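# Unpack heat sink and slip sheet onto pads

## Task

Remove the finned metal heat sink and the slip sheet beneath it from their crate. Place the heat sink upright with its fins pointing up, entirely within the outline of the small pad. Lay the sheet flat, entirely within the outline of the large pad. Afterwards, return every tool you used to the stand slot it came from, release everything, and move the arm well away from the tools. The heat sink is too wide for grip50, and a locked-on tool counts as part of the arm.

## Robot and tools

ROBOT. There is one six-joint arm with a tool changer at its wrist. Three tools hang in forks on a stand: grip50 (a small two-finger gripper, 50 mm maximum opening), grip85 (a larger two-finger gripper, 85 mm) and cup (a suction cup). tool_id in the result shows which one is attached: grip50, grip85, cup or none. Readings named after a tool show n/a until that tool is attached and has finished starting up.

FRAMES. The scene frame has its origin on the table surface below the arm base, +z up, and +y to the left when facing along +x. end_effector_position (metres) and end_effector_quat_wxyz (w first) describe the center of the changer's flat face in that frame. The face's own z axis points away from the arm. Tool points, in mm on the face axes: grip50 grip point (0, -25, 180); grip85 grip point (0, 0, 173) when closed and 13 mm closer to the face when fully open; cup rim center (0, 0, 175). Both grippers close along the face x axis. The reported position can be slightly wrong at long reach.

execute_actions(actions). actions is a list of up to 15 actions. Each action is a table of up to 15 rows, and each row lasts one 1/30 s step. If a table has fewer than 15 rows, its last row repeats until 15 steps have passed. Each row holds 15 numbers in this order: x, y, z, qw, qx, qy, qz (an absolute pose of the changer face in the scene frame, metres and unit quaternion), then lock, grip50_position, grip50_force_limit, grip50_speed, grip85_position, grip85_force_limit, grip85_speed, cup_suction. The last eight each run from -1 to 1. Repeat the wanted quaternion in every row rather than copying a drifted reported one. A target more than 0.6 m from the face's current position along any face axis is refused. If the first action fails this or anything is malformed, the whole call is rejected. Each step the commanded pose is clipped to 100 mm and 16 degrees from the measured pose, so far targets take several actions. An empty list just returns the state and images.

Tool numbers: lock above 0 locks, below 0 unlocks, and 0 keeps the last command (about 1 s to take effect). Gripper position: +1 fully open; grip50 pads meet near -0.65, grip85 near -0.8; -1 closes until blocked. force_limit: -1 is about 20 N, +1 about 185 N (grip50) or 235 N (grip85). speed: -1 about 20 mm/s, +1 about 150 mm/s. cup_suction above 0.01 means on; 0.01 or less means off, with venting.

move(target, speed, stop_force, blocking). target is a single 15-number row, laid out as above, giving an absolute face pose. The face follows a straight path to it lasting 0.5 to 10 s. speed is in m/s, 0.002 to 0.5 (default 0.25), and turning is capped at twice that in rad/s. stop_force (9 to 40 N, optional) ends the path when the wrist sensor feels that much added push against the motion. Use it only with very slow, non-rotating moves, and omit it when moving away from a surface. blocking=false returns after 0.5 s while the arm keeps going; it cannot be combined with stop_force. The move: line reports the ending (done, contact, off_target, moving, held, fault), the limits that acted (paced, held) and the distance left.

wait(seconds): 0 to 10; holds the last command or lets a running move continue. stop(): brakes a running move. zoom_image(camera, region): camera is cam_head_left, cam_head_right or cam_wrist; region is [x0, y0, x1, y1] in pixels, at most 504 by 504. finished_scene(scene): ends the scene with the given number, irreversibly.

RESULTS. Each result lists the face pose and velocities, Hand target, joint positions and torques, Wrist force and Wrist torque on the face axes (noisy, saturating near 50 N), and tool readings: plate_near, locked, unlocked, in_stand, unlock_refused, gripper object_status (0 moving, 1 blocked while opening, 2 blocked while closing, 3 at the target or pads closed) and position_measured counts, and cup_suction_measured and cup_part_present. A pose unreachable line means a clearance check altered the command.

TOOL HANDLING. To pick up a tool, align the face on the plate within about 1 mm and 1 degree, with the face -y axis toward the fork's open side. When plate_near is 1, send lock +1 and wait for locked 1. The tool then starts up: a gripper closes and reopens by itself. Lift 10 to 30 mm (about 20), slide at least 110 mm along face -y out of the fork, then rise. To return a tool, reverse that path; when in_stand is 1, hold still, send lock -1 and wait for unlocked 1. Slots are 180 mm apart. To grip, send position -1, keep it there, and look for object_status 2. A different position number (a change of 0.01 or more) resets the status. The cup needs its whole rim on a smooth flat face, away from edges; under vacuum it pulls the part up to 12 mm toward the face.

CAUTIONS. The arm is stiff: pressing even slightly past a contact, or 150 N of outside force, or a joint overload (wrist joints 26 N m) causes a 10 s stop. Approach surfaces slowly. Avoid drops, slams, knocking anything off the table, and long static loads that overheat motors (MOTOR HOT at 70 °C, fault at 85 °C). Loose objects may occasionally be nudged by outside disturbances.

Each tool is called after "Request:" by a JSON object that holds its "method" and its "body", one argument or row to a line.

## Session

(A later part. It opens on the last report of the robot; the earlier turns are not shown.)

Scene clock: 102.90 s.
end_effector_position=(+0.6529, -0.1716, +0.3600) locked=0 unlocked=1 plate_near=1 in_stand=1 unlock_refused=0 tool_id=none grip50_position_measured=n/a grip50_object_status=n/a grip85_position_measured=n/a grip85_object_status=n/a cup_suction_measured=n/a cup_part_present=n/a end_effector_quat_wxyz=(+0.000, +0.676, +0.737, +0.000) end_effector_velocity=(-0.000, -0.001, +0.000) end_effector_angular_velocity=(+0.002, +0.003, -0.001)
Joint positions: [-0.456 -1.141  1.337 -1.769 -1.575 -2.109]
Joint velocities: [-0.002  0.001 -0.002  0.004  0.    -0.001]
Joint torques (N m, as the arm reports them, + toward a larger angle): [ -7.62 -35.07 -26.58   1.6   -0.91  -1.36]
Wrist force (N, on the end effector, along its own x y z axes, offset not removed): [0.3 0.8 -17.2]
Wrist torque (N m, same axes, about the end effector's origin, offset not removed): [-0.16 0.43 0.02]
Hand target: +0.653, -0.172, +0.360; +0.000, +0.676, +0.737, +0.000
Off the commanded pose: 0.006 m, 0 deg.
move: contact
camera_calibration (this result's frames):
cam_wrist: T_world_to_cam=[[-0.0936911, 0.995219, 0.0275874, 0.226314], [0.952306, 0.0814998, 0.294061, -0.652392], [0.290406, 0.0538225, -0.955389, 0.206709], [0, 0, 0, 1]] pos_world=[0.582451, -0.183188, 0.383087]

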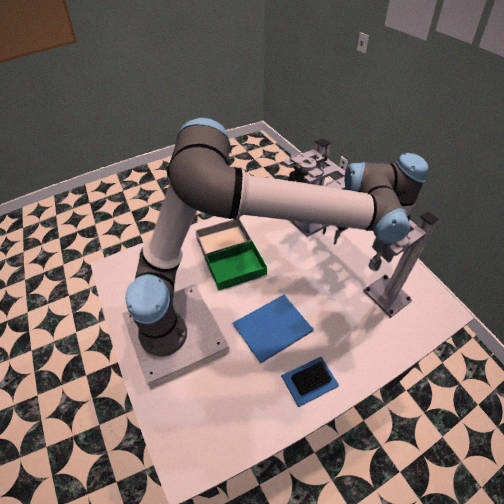

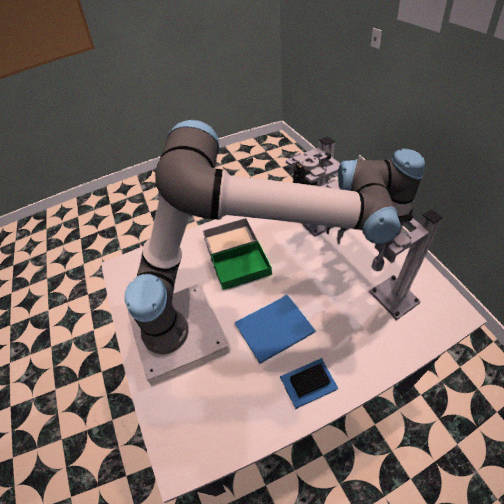

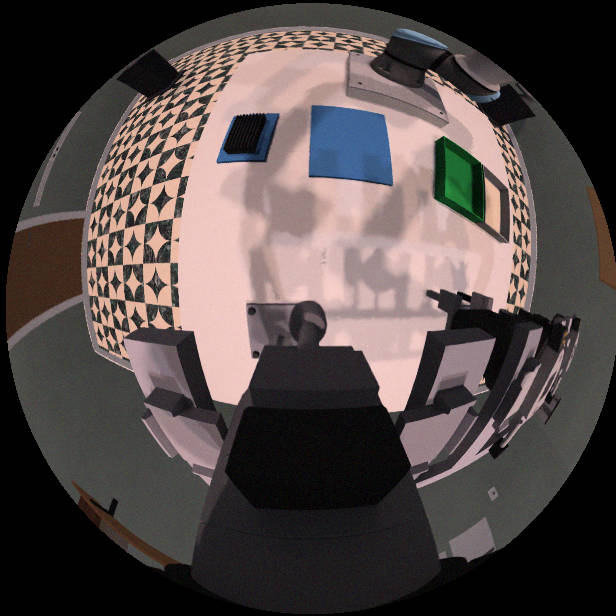

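Request:
{"method": "execute_actions", "body": {
  "actions": [
    [[0.6529,-0.1716,0.3603,0,0.6763,0.7367,0,1,0,0,0,1,0,0,0]],
    [[0.6529,-0.1716,0.3603,0,0.6763,0.7367,0,1,0,0,0,1,0,0,0]],
    [[0.6529,-0.1716,0.3603,0,0.6763,0.7367,0,1,0,0,0,1,0,0,0]]
  ]
}}

Scene clock: 105.37 s.
end_effector_position=(+0.6529, -0.1716, +0.3603) locked=1 unlocked=0 plate_near=1 in_stand=1 unlock_refused=0 tool_id=cup grip50_position_measured=n/a grip50_object_status=n/a grip85_position_measured=n/a grip85_object_status=n/a cup_suction_measured=n/a cup_part_present=n/a end_effector_quat_wxyz=(+0.000, +0.676, +0.737, +0.000) end_effector_velocity=(-0.000, -0.000, +0.000) end_effector_angular_velocity=(-0.000, -0.000, +0.000)
Joint positions: [-0.456 -1.141  1.336 -1.768 -1.575 -2.109]
Joint velocities: [-0. -0.  0.  0.  0. -0.]
Joint torques (N m, as the arm reports them, + toward a larger angle): [ -7.   -63.31 -28.36  -2.08   0.43  -0.59]
Wrist force (N, on the end effector, along its own x y z axes, offset not removed): [0.1 1.7 -6.1]
Wrist torque (N m, same axes, about the end effector's origin, offset not removed): [0.05 -0.37 0.00]
Hand target: +0.653, -0.172, +0.360; -0.000, +0.676, +0.737, -0.000
Off the commanded pose: 0.000 m, 0 deg.
camera_calibration (this result's frames):
cam_wrist: T_world_to_cam=[[-0.0936854, 0.995219, 0.0276188, 0.22631], [0.952322, 0.0814881, 0.294011, -0.652514], [0.290355, 0.0538465, -0.955403, 0.207078], [0, 0, 0, 1]] pos_world=[0.58248, -0.183207, 0.383439]

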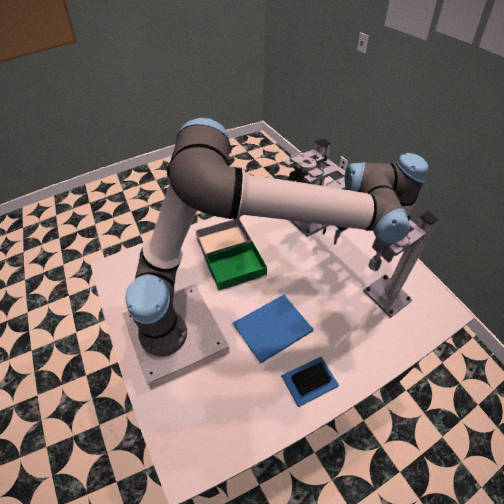

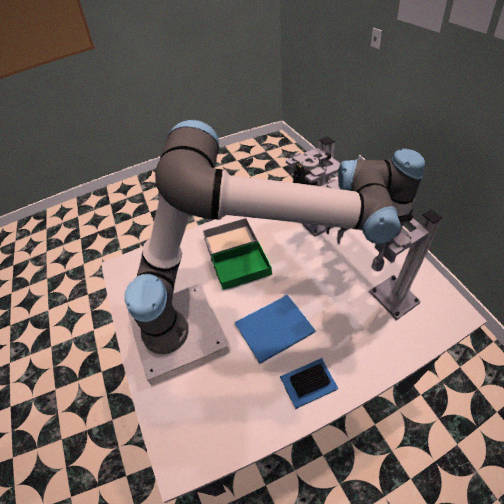

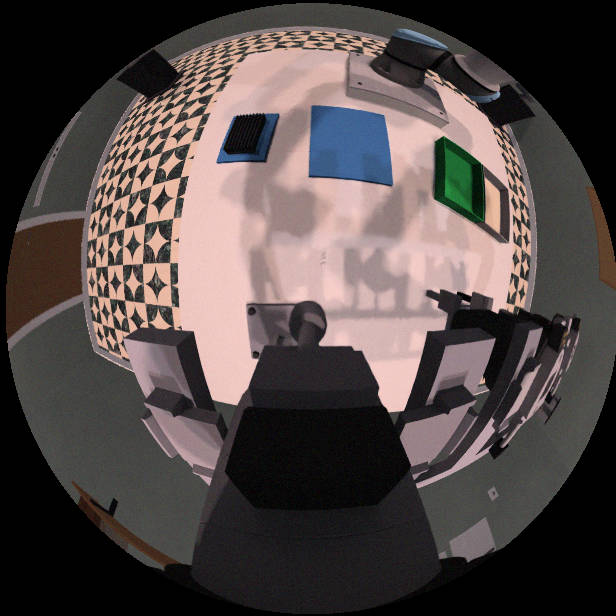

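Request:
{"method": "move", "body": {
  "target": [0.6529,-0.1716,0.3803,0,0.6763,0.7367,0,0,0,0,0,1,0,0,0],
  "speed": 0.04
}}

Request:
{"method": "move", "body": {
  "target": [0.5234,-0.1827,0.3803,0,0.6763,0.7367,0,0,0,0,0,1,0,0,0],
  "speed": 0.1
}}

Request:
{"method": "move", "body": {
  "target": [0.3462,0.3047,0.26,0,0.7513,0.6600,0,0,0,0,0,1,0,0,0],
  "speed": 0.3
}}

Request:
{"method": "zoom_image", "body": {
  "camera": "cam_wrist",
  "region": [210, 210, 410, 370]
}}

Scene clock: 111.37 s.
end_effector_position=(+0.6529, -0.1716, +0.3802) locked=1 unlocked=0 plate_near=1 in_stand=0 unlock_refused=0 tool_id=cup grip50_position_measured=n/a grip50_object_status=n/a grip85_position_measured=n/a grip85_object_status=n/a cup_suction_measured=0.01 cup_part_present=0 end_effector_quat_wxyz=(+0.000, +0.676, +0.737, +0.000) end_effector_velocity=(+0.000, +0.000, +0.001) end_effector_angular_velocity=(-0.000, +0.000, +0.001)
Joint positions: [-0.456 -1.149  1.297 -1.72  -1.575 -2.109]
Joint velocities: [ 0.001 -0.    -0.003  0.003 -0.    -0.   ]
Joint torques (N m, as the arm reports them, + toward a larger angle): [  5.36 -69.51 -40.48  -1.41   0.61   1.23]
Wrist force (N, on the end effector, along its own x y z axes, offset not removed): [-1.5 1.6 1.8]
Wrist torque (N m, same axes, about the end effector's origin, offset not removed): [0.06 0.06 0.06]
Hand target: +0.653, -0.172, +0.380; +0.000, +0.676, +0.737, +0.000
Off the commanded pose: 0.000 m, 0 deg.
move: done
camera_calibration (this result's frames):
cam_wrist: T_world_to_cam=[[-0.0936417, 0.995221, 0.0276674, 0.225736], [0.952332, 0.081433, 0.293995, -0.658369], [0.290337, 0.0538788, -0.955406, 0.226096], [0, 0, 0, 1]] pos_world=[0.582479, -0.183226, 0.403325]

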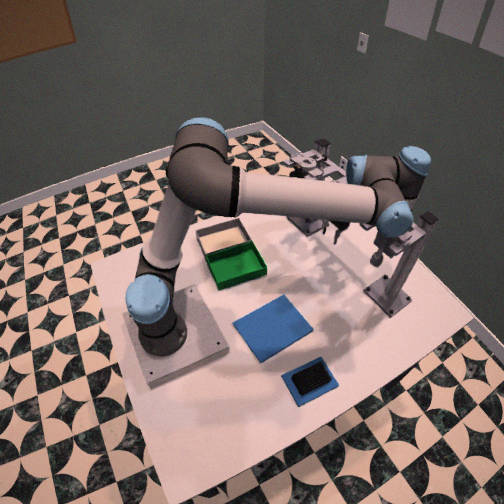

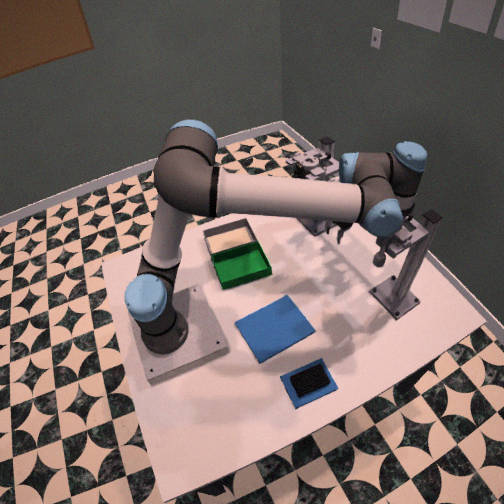

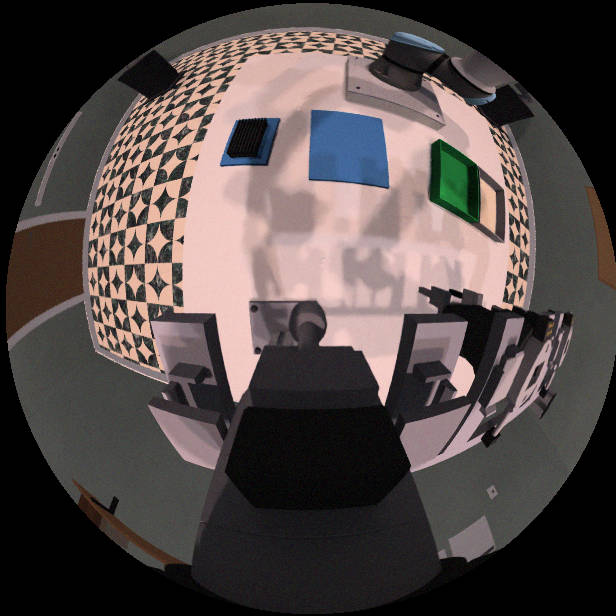

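Scene clock: 113.10 s.
end_effector_position=(+0.5235, -0.1828, +0.3805) locked=1 unlocked=0 plate_near=1 in_stand=0 unlock_refused=0 tool_id=cup grip50_position_measured=n/a grip50_object_status=n/a grip85_position_measured=n/a grip85_object_status=n/a cup_suction_measured=0.01 cup_part_present=0 end_effector_quat_wxyz=(-0.000, +0.676, +0.737, +0.000) end_effector_velocity=(-0.001, -0.001, +0.000) end_effector_angular_velocity=(-0.001, -0.000, -0.000)
Joint positions: [-0.579 -1.438  1.671 -1.806 -1.575 -2.231]
Joint velocities: [-0.002 -0.003  0.003 -0.001 -0.    -0.002]
Joint torques (N m, as the arm reports them, + toward a larger angle): [ -7.62 -54.38 -20.95  -6.58   1.91  -1.31]
Wrist force (N, on the end effector, along its own x y z axes, offset not removed): [-4.2 0.7 1.7]
Wrist torque (N m, same axes, about the end effector's origin, offset not removed): [0.23 0.36 0.11]
Hand target: +0.523, -0.183, +0.380; -0.000, +0.676, +0.737, +0.000
Off the commanded pose: 0.000 m, 0 deg.
move: done
camera_calibration (this result's frames):
cam_wrist: T_world_to_cam=[[-0.0936837, 0.995215, 0.0277598, 0.224707], [0.952316, 0.0814437, 0.294042, -0.5343], [0.290374, 0.0539831, -0.955389, 0.264518], [0, 0, 0, 1]] pos_world=[0.453065, -0.194396, 0.403587]

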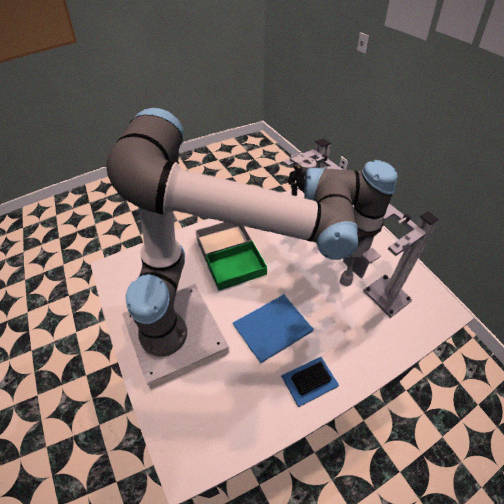

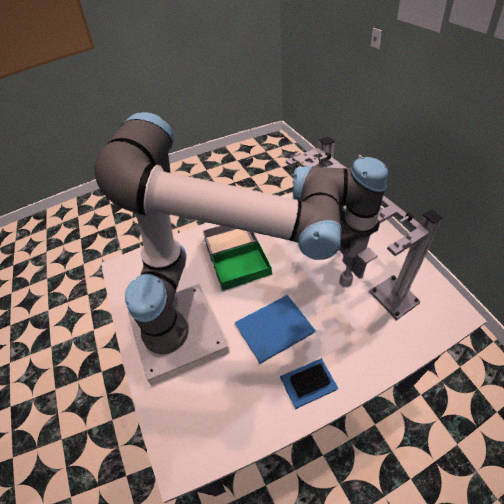

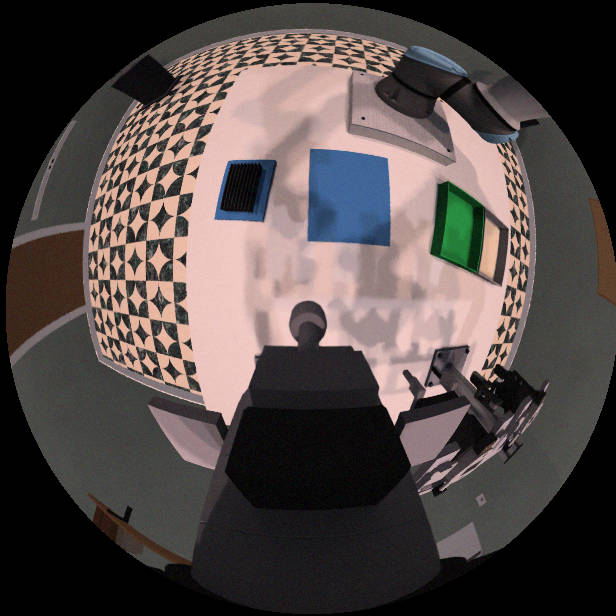

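Scene clock: 115.43 s.
end_effector_position=(+0.3459, +0.3048, +0.2601) locked=1 unlocked=0 plate_near=1 in_stand=0 unlock_refused=0 tool_id=cup grip50_position_measured=n/a grip50_object_status=n/a grip85_position_measured=n/a grip85_object_status=n/a cup_suction_measured=0.01 cup_part_present=0 end_effector_quat_wxyz=(+0.000, +0.751, +0.660, -0.000) end_effector_velocity=(-0.000, +0.001, -0.000) end_effector_angular_velocity=(-0.001, +0.001, +0.001)
Joint positions: [ 0.429 -1.533  2.117 -2.151 -1.576 -1.009]
Joint velocities: [ 0.003  0.003 -0.002  0.001 -0.001  0.001]
Joint torques (N m, as the arm reports them, + toward a larger angle): [  5.   -18.96 -35.    -6.62  -1.92   1.27]
Wrist force (N, on the end effector, along its own x y z axes, offset not removed): [0.6 -1.2 0.1]
Wrist torque (N m, same axes, about the end effector's origin, offset not removed): [-0.05 0.13 -0.06]
Hand target: +0.346, +0.305, +0.260; +0.000, +0.751, +0.660, -0.000
Off the commanded pose: 0.000 m, 0 deg.
move: done
camera_calibration (this result's frames):
cam_wrist: T_world_to_cam=[[0.120431, 0.992364, 0.0266345, -0.346795], [0.947902, -0.122923, 0.293891, -0.305639], [0.294921, -0.0101465, -0.955468, 0.19279], [0, 0, 0, 1]] pos_world=[0.274623, 0.308533, 0.283266]

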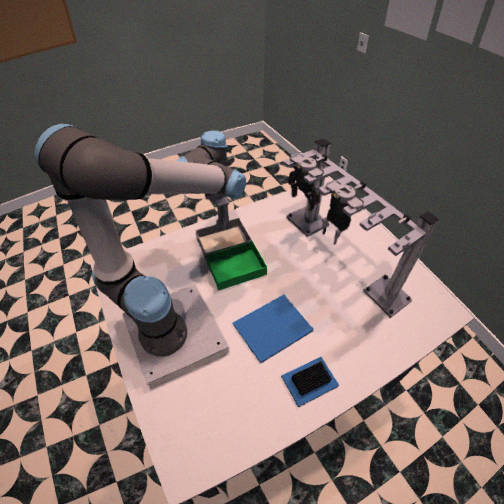

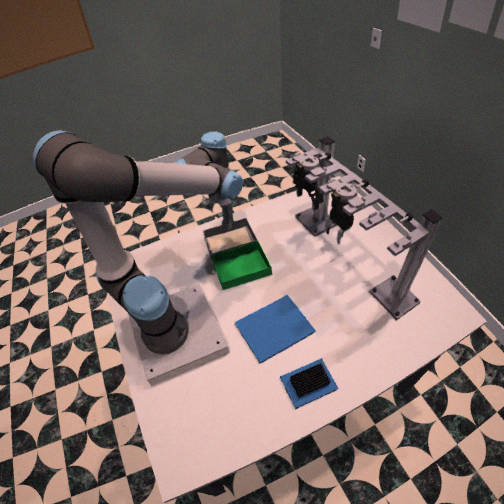

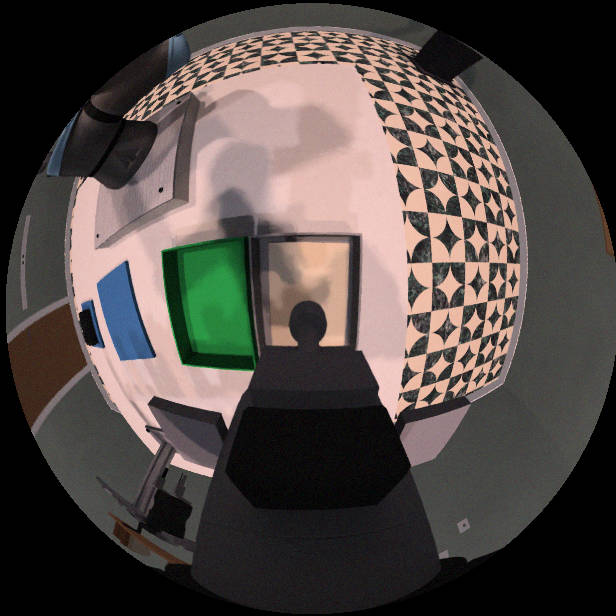

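Region (210, 210, 410, 370) of cam_wrist's 616x616 image, scaled by 2.520, with more detail than that image has; it fills the top 403 rows of this view, and the rest is white.

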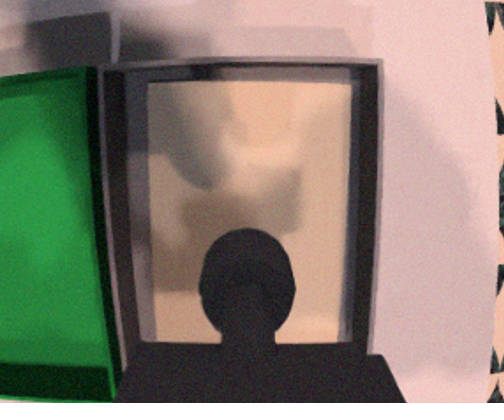

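Request:
{"method": "move", "body": {
  "target": [0.3462,0.3047,0.195,0,0.7513,0.6600,0,0,0,0,0,1,0,0,0],
  "speed": 0.08
}}

Request:
{"method": "move", "body": {
  "target": [0.3462,0.3047,0.181,0,0.7513,0.6600,0,0,0,0,0,1,0,0,1],
  "speed": 0.008,
  "stop_force": 10
}}

Scene clock: 117.67 s.
end_effector_position=(+0.3461, +0.3047, +0.1950) locked=1 unlocked=0 plate_near=1 in_stand=0 unlock_refused=0 tool_id=cup grip50_position_measured=n/a grip50_object_status=n/a grip85_position_measured=n/a grip85_object_status=n/a cup_suction_measured=0.01 cup_part_present=0 end_effector_quat_wxyz=(-0.000, +0.751, +0.660, -0.000) end_effector_velocity=(+0.001, -0.000, -0.001) end_effector_angular_velocity=(+0.000, -0.000, -0.001)
Joint positions: [ 0.427 -1.418  2.201 -2.351 -1.575 -1.01 ]
Joint velocities: [-0.001  0.003  0.001 -0.004  0.    -0.   ]
Joint torques (N m, as the arm reports them, + toward a larger angle): [ -5.81 -22.63 -15.23  -6.58   1.93  -1.21]
Wrist force (N, on the end effector, along its own x y z axes, offset not removed): [-2.3 0.4 1.0]
Wrist torque (N m, same axes, about the end effector's origin, offset not removed): [0.17 0.23 0.00]
Hand target: +0.346, +0.305, +0.195; -0.000, +0.751, +0.660, -0.000
Off the commanded pose: 0.000 m, 0 deg.
move: done
camera_calibration (this result's frames):
cam_wrist: T_world_to_cam=[[0.120457, 0.992334, 0.0276468, -0.345106], [0.947837, -0.123245, 0.293967, -0.286653], [0.29512, -0.00920561, -0.955416, 0.130158], [0, 0, 0, 1]] pos_world=[0.274858, 0.30833, 0.218162]

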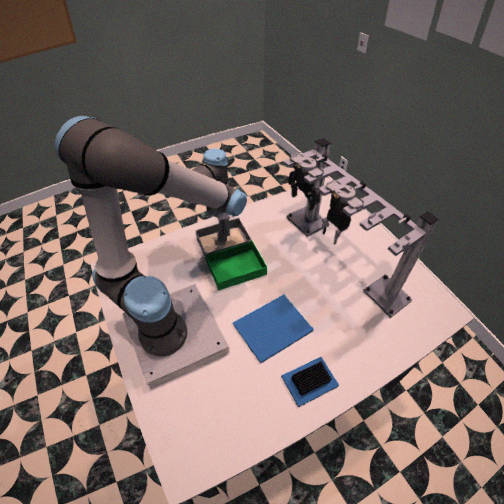

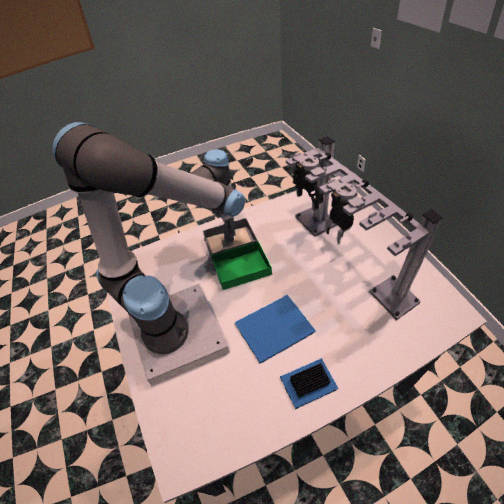

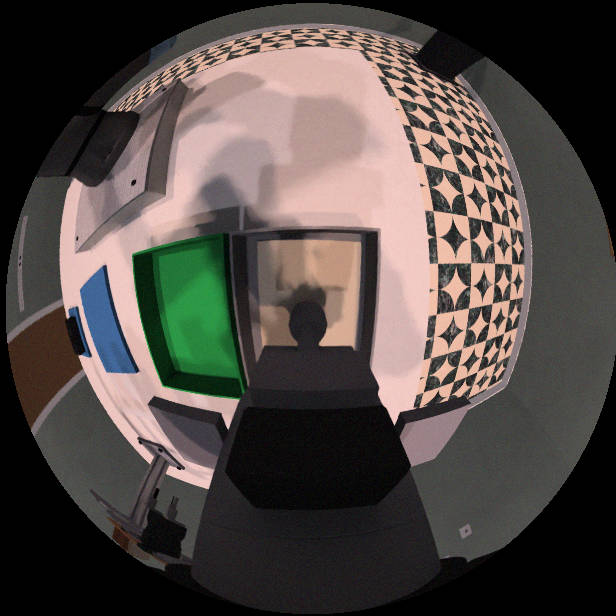

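Scene clock: 119.63 s.
end_effector_position=(+0.3462, +0.3047, +0.1811) locked=1 unlocked=0 plate_near=1 in_stand=0 unlock_refused=0 tool_id=cup grip50_position_measured=n/a grip50_object_status=n/a grip85_position_measured=n/a grip85_object_status=n/a cup_suction_measured=0.35 cup_part_present=0 end_effector_quat_wxyz=(-0.000, +0.751, +0.660, -0.000) end_effector_velocity=(+0.000, -0.001, -0.001) end_effector_angular_velocity=(-0.000, +0.000, -0.002)
Joint positions: [ 0.427 -1.388  2.215 -2.395 -1.575 -1.01 ]
Joint velocities: [-0.002  0.002  0.002 -0.004  0.     0.   ]
Joint torques (N m, as the arm reports them, + toward a larger angle): [ -7.29 -23.55 -14.47  -6.83   1.66  -1.48]
Wrist force (N, on the end effector, along its own x y z axes, offset not removed): [-2.6 0.9 0.1]
Wrist torque (N m, same axes, about the end effector's origin, offset not removed): [0.16 0.17 -0.04]
Hand target: +0.346, +0.305, +0.181; -0.000, +0.751, +0.660, -0.000
Off the commanded pose: 0.000 m, 0 deg.
move: done
camera_calibration (this result's frames):
cam_wrist: T_world_to_cam=[[0.120453, 0.992334, 0.0276442, -0.344753], [0.947839, -0.123241, 0.293961, -0.28258], [0.295114, -0.00920613, -0.955418, 0.116789], [0, 0, 0, 1]] pos_world=[0.274901, 0.30836, 0.204181]

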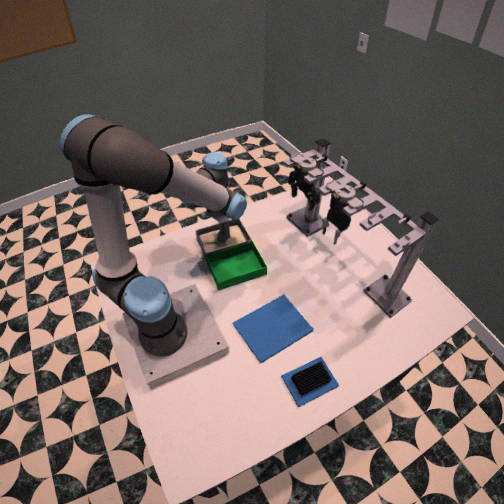

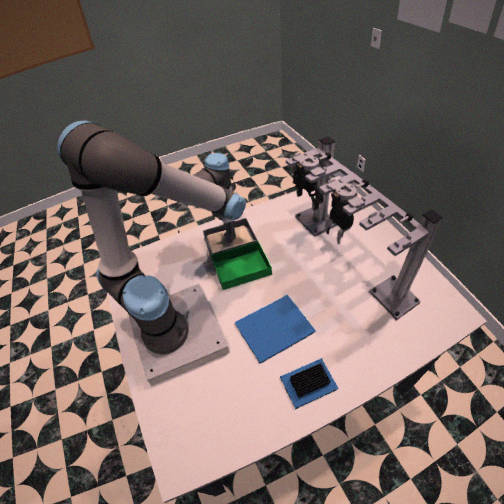

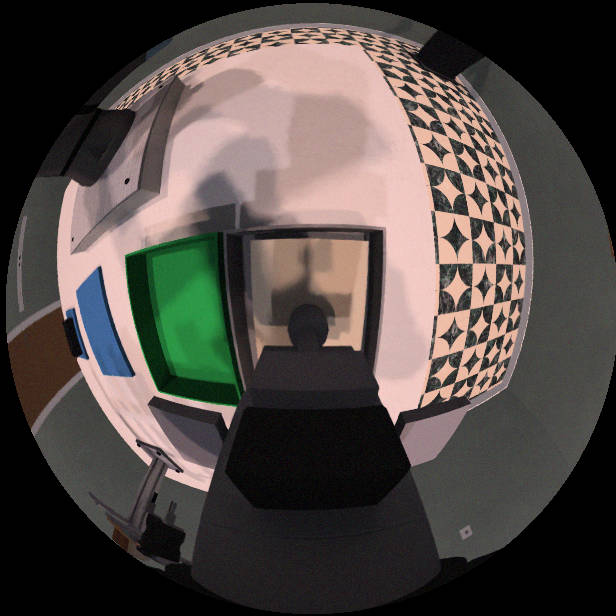

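Request:
{"method": "wait", "body": {
  "seconds": 0.3
}}

Scene clock: 120.47 s.
end_effector_position=(+0.3462, +0.3047, +0.1810) locked=1 unlocked=0 plate_near=1 in_stand=0 unlock_refused=0 tool_id=cup grip50_position_measured=n/a grip50_object_status=n/a grip85_position_measured=n/a grip85_object_status=n/a cup_suction_measured=1.00 cup_part_present=1 end_effector_quat_wxyz=(-0.000, +0.751, +0.660, -0.000) end_effector_velocity=(-0.000, +0.000, -0.000) end_effector_angular_velocity=(-0.000, +0.001, +0.000)
Joint positions: [ 0.427 -1.388  2.215 -2.395 -1.575 -1.01 ]
Joint velocities: [0.001 0.    0.    0.001 0.    0.001]
Joint torques (N m, as the arm reports them, + toward a larger angle): [ -7.12 -22.96 -13.68  -6.7    1.55  -1.45]
Wrist force (N, on the end effector, along its own x y z axes, offset not removed): [-1.3 1.8 0.8]
Wrist torque (N m, same axes, about the end effector's origin, offset not removed): [0.15 0.12 0.04]
Hand target: +0.346, +0.305, +0.181; -0.000, +0.751, +0.660, -0.000
Off the commanded pose: 0.000 m, 0 deg.
wait: 0.30 s; at rest from the start
camera_calibration (this result's frames):
cam_wrist: T_world_to_cam=[[0.120452, 0.992334, 0.0276523, -0.344754], [0.947835, -0.123242, 0.293974, -0.282562], [0.295128, -0.00919987, -0.955413, 0.116712], [0, 0, 0, 1]] pos_world=[0.274904, 0.308362, 0.204108]

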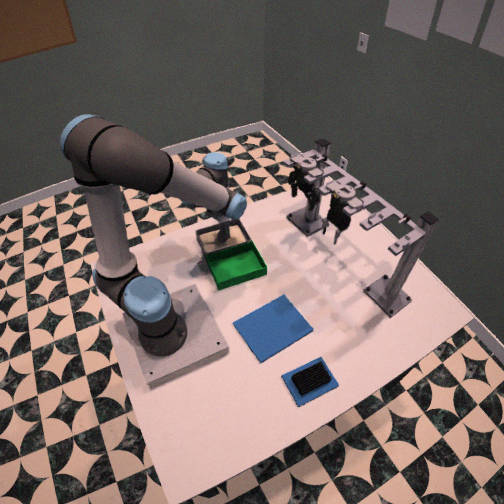

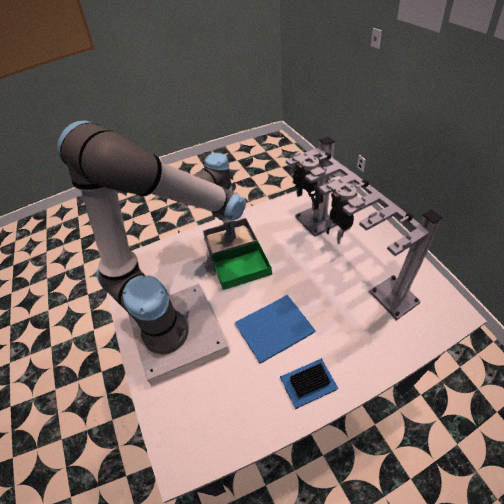

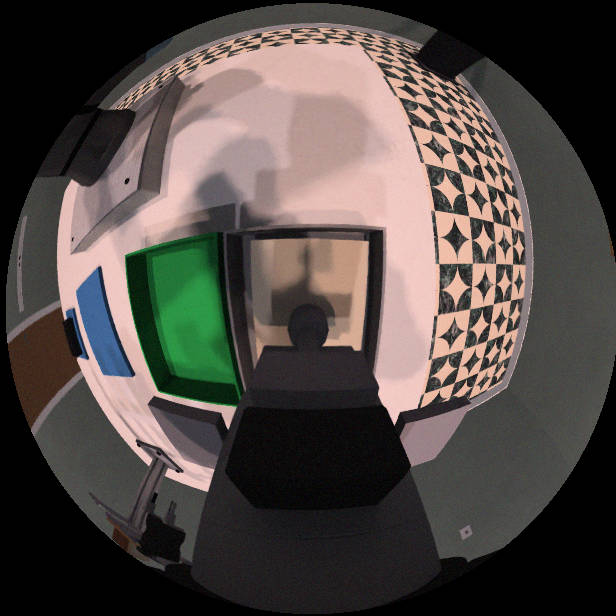

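Request:
{"method": "move", "body": {
  "target": [0.3462,0.3047,0.25,0,0.7513,0.6600,0,0,0,0,0,1,0,0,1],
  "speed": 0.06
}}

Request:
{"method": "move", "body": {
  "target": [0.3260,-0.1165,0.25,0,0.6826,0.7308,0,0,0,0,0,1,0,0,1],
  "speed": 0.2
}}

Request:
{"method": "move", "body": {
  "target": [0.3260,-0.1165,0.186,0,0.6826,0.7308,0,0,0,0,0,1,0,0,1],
  "speed": 0.07
}}

Request:
{"method": "zoom_image", "body": {
  "camera": "cam_wrist",
  "region": [190, 190, 430, 370]
}}

Scene clock: 123.93 s.
end_effector_position=(+0.3463, +0.3047, +0.2499) locked=1 unlocked=0 plate_near=1 in_stand=0 unlock_refused=0 tool_id=cup grip50_position_measured=n/a grip50_object_status=n/a grip85_position_measured=n/a grip85_object_status=n/a cup_suction_measured=1.00 cup_part_present=1 end_effector_quat_wxyz=(+0.000, +0.751, +0.660, +0.000) end_effector_velocity=(-0.000, +0.000, +0.001) end_effector_angular_velocity=(-0.001, +0.001, -0.000)
Joint positions: [ 0.428 -1.517  2.132 -2.183 -1.575 -1.01 ]
Joint velocities: [ 0.001 -0.002 -0.002  0.005 -0.001  0.001]
Joint torques (N m, as the arm reports them, + toward a larger angle): [  3.33 -44.07 -34.79  -1.34   1.35   1.11]
Wrist force (N, on the end effector, along its own x y z axes, offset not removed): [-1.7 2.2 1.2]
Wrist torque (N m, same axes, about the end effector's origin, offset not removed): [0.19 0.12 0.10]
Hand target: +0.346, +0.305, +0.250; +0.000, +0.751, +0.660, +0.000
Off the commanded pose: 0.000 m, 0 deg.
move: done
camera_calibration (this result's frames):
cam_wrist: T_world_to_cam=[[0.120448, 0.992334, 0.0276574, -0.346711], [0.947832, -0.12324, 0.293984, -0.302893], [0.295139, -0.00919517, -0.95541, 0.182566], [0, 0, 0, 1]] pos_world=[0.274969, 0.308403, 0.27306]

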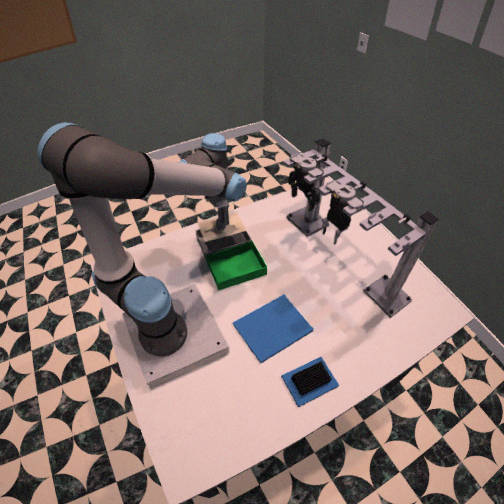

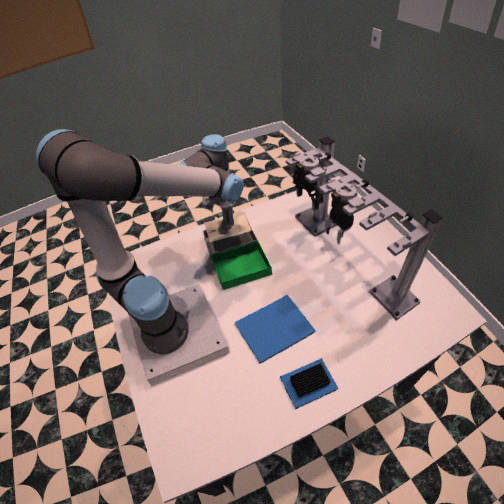

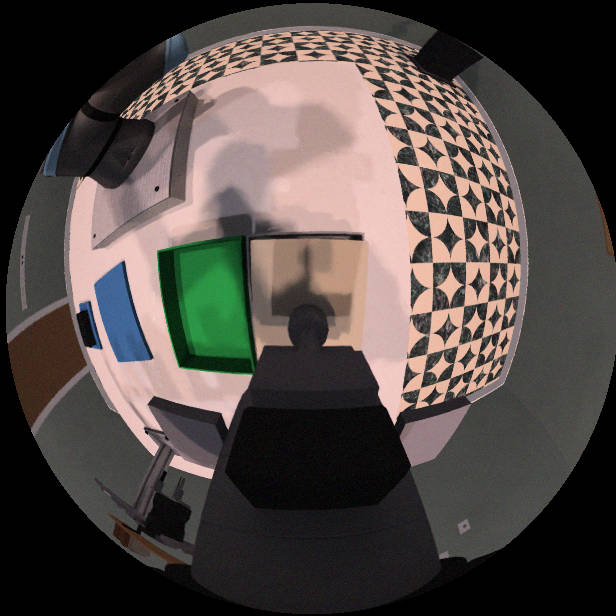

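Scene clock: 126.53 s.
end_effector_position=(+0.3261, -0.1167, +0.2502) locked=1 unlocked=0 plate_near=1 in_stand=0 unlock_refused=0 tool_id=cup grip50_position_measured=n/a grip50_object_status=n/a grip85_position_measured=n/a grip85_object_status=n/a cup_suction_measured=1.00 cup_part_present=1 end_effector_quat_wxyz=(-0.000, +0.683, +0.731, +0.001) end_effector_velocity=(-0.000, -0.001, -0.000) end_effector_angular_velocity=(+0.001, +0.001, -0.000)
Joint positions: [-0.739 -1.837  2.402 -2.138 -1.574 -2.374]
Joint velocities: [-0.004  0.002 -0.001  0.001  0.    -0.004]
Joint torques (N m, as the arm reports them, + toward a larger angle): [ -8.29  -3.33 -36.16  -6.66   2.    -1.46]
Wrist force (N, on the end effector, along its own x y z axes, offset not removed): [-0.6 -0.6 2.3]
Wrist torque (N m, same axes, about the end effector's origin, offset not removed): [0.01 0.03 0.04]
Hand target: +0.326, -0.117, +0.250; -0.000, +0.683, +0.731, +0.001
Off the commanded pose: 0.000 m, 0 deg.
move: done
camera_calibration (this result's frames):
cam_wrist: T_world_to_cam=[[-0.0764479, 0.996659, 0.0287564, 0.13833], [0.953511, 0.0646457, 0.294343, -0.315856], [0.291501, 0.0499215, -0.955267, 0.192921], [0, 0, 0, 1]] pos_world=[0.25551, -0.12708, 0.273284]

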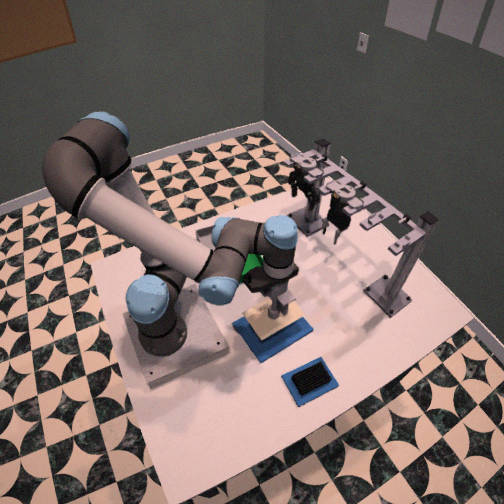

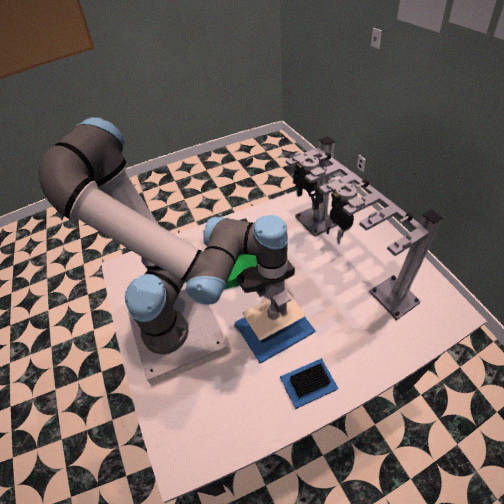

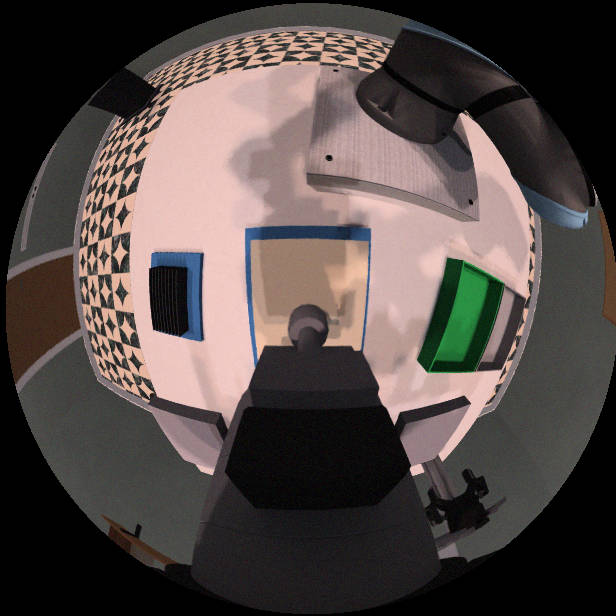

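Scene clock: 127.83 s.
end_effector_position=(+0.3259, -0.1165, +0.1861) locked=1 unlocked=0 plate_near=1 in_stand=0 unlock_refused=0 tool_id=cup grip50_position_measured=n/a grip50_object_status=n/a grip85_position_measured=n/a grip85_object_status=n/a cup_suction_measured=1.00 cup_part_present=1 end_effector_quat_wxyz=(-0.000, +0.683, +0.731, +0.000) end_effector_velocity=(+0.001, -0.000, -0.001) end_effector_angular_velocity=(-0.001, -0.002, +0.001)
Joint positions: [-0.739 -1.686  2.504 -2.392 -1.575 -2.374]
Joint velocities: [ 0.001  0.005  0.001 -0.009 -0.     0.001]
Joint torques (N m, as the arm reports them, + toward a larger angle): [  4.59  -7.79 -14.27  -6.63  -1.71   1.24]
Wrist force (N, on the end effector, along its own x y z axes, offset not removed): [-2.2 -0.6 -1.7]
Wrist torque (N m, same axes, about the end effector's origin, offset not removed): [0.10 0.11 0.04]
Hand target: +0.326, -0.116, +0.186; -0.000, +0.683, +0.731, +0.000
Off the commanded pose: 0.000 m, 0 deg.
move: done
camera_calibration (this result's frames):
cam_wrist: T_world_to_cam=[[-0.0764807, 0.996686, 0.0276942, 0.140188], [0.953608, 0.0650074, 0.293947, -0.296706], [0.291173, 0.0488907, -0.95542, 0.131733], [0, 0, 0, 1]] pos_world=[0.255306, -0.126876, 0.209194]

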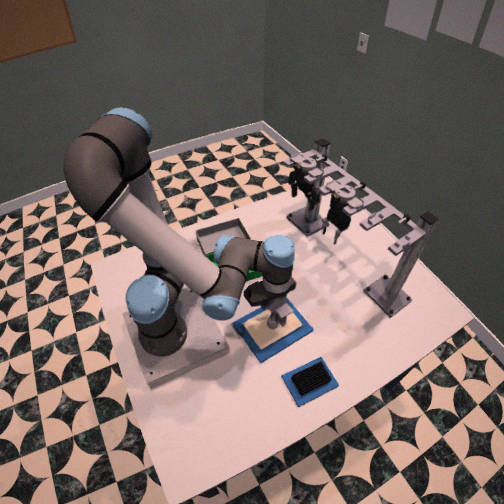

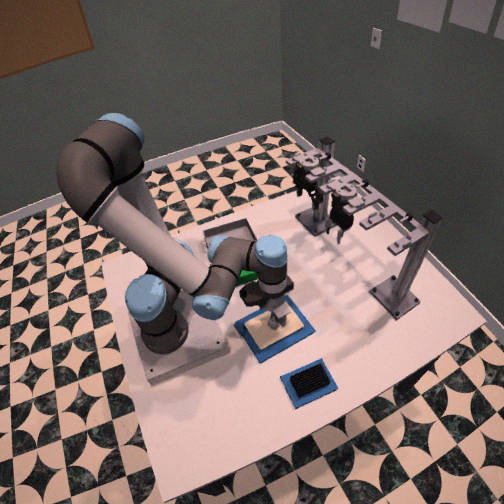

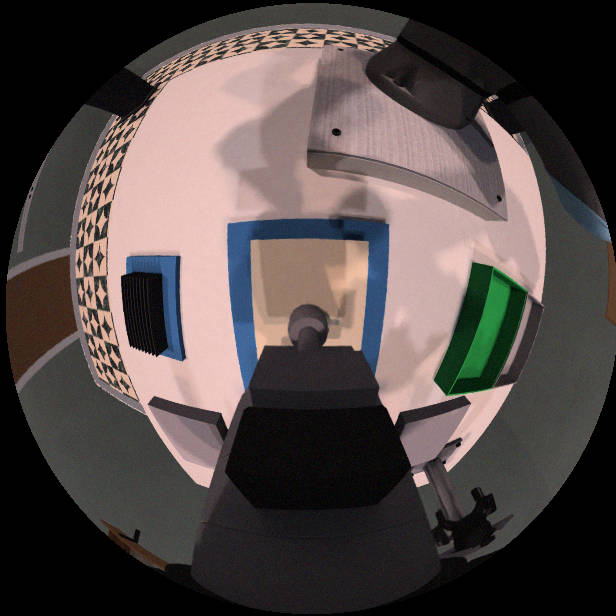

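Region (190, 190, 430, 370) of cam_wrist's 616x616 image, scaled by 2.100, with more detail than that image has; it fills the top 378 rows of this view, and the rest is white.

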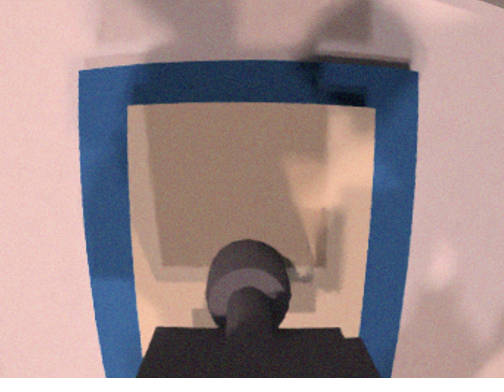

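Request:
{"method": "move", "body": {
  "target": [0.3260,-0.1165,0.160,0,0.6826,0.7308,0,0,0,0,0,1,0,0,1],
  "speed": 0.004,
  "stop_force": 9
}}

Scene clock: 139.37 s.
end_effector_position=(+0.3259, -0.1164, +0.1743) locked=1 unlocked=0 plate_near=1 in_stand=0 unlock_refused=0 tool_id=cup grip50_position_measured=n/a grip50_object_status=n/a grip85_position_measured=n/a grip85_object_status=n/a cup_suction_measured=1.00 cup_part_present=1 end_effector_quat_wxyz=(-0.000, +0.683, +0.731, -0.000) end_effector_velocity=(-0.000, -0.000, +0.001) end_effector_angular_velocity=(+0.001, +0.001, -0.001)
Joint positions: [-0.739 -1.65   2.52  -2.443 -1.575 -2.374]
Joint velocities: [-0.001 -0.004 -0.002  0.007  0.     0.   ]
Joint torques (N m, as the arm reports them, + toward a larger angle): [ -7.18 -22.76 -23.21  -0.24  -1.31  -1.41]
Wrist force (N, on the end effector, along its own x y z axes, offset not removed): [0.3 -1.7 -26.3]
Wrist torque (N m, same axes, about the end effector's origin, offset not removed): [0.78 0.73 0.06]
Hand target: +0.326, -0.116, +0.174; +0.000, +0.683, +0.731, +0.000
Off the commanded pose: 0.014 m, 0 deg.
move: contact
camera_calibration (this result's frames):
cam_wrist: T_world_to_cam=[[-0.0764902, 0.996684, 0.0277614, 0.14043], [0.953631, 0.0650006, 0.293876, -0.293217], [0.291097, 0.0489527, -0.95544, 0.120472], [0, 0, 0, 1]] pos_world=[0.255293, -0.126803, 0.197375]

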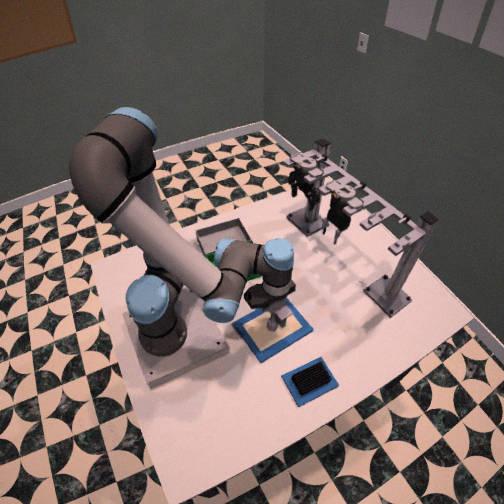

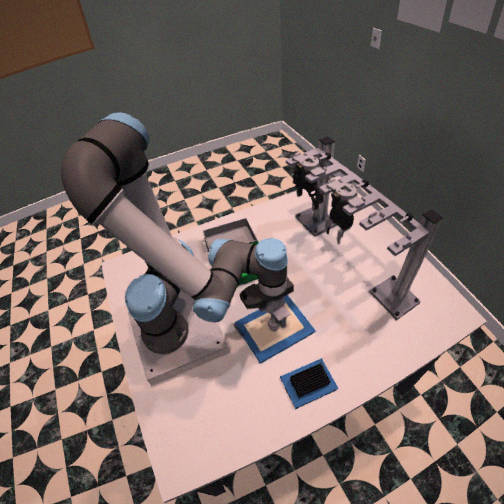

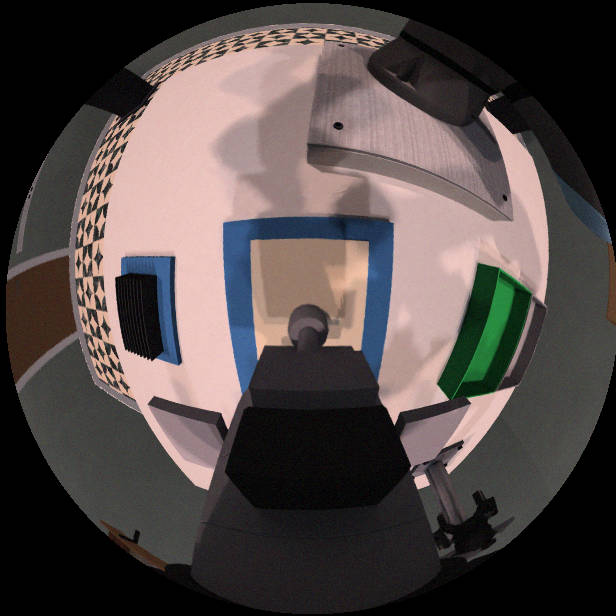

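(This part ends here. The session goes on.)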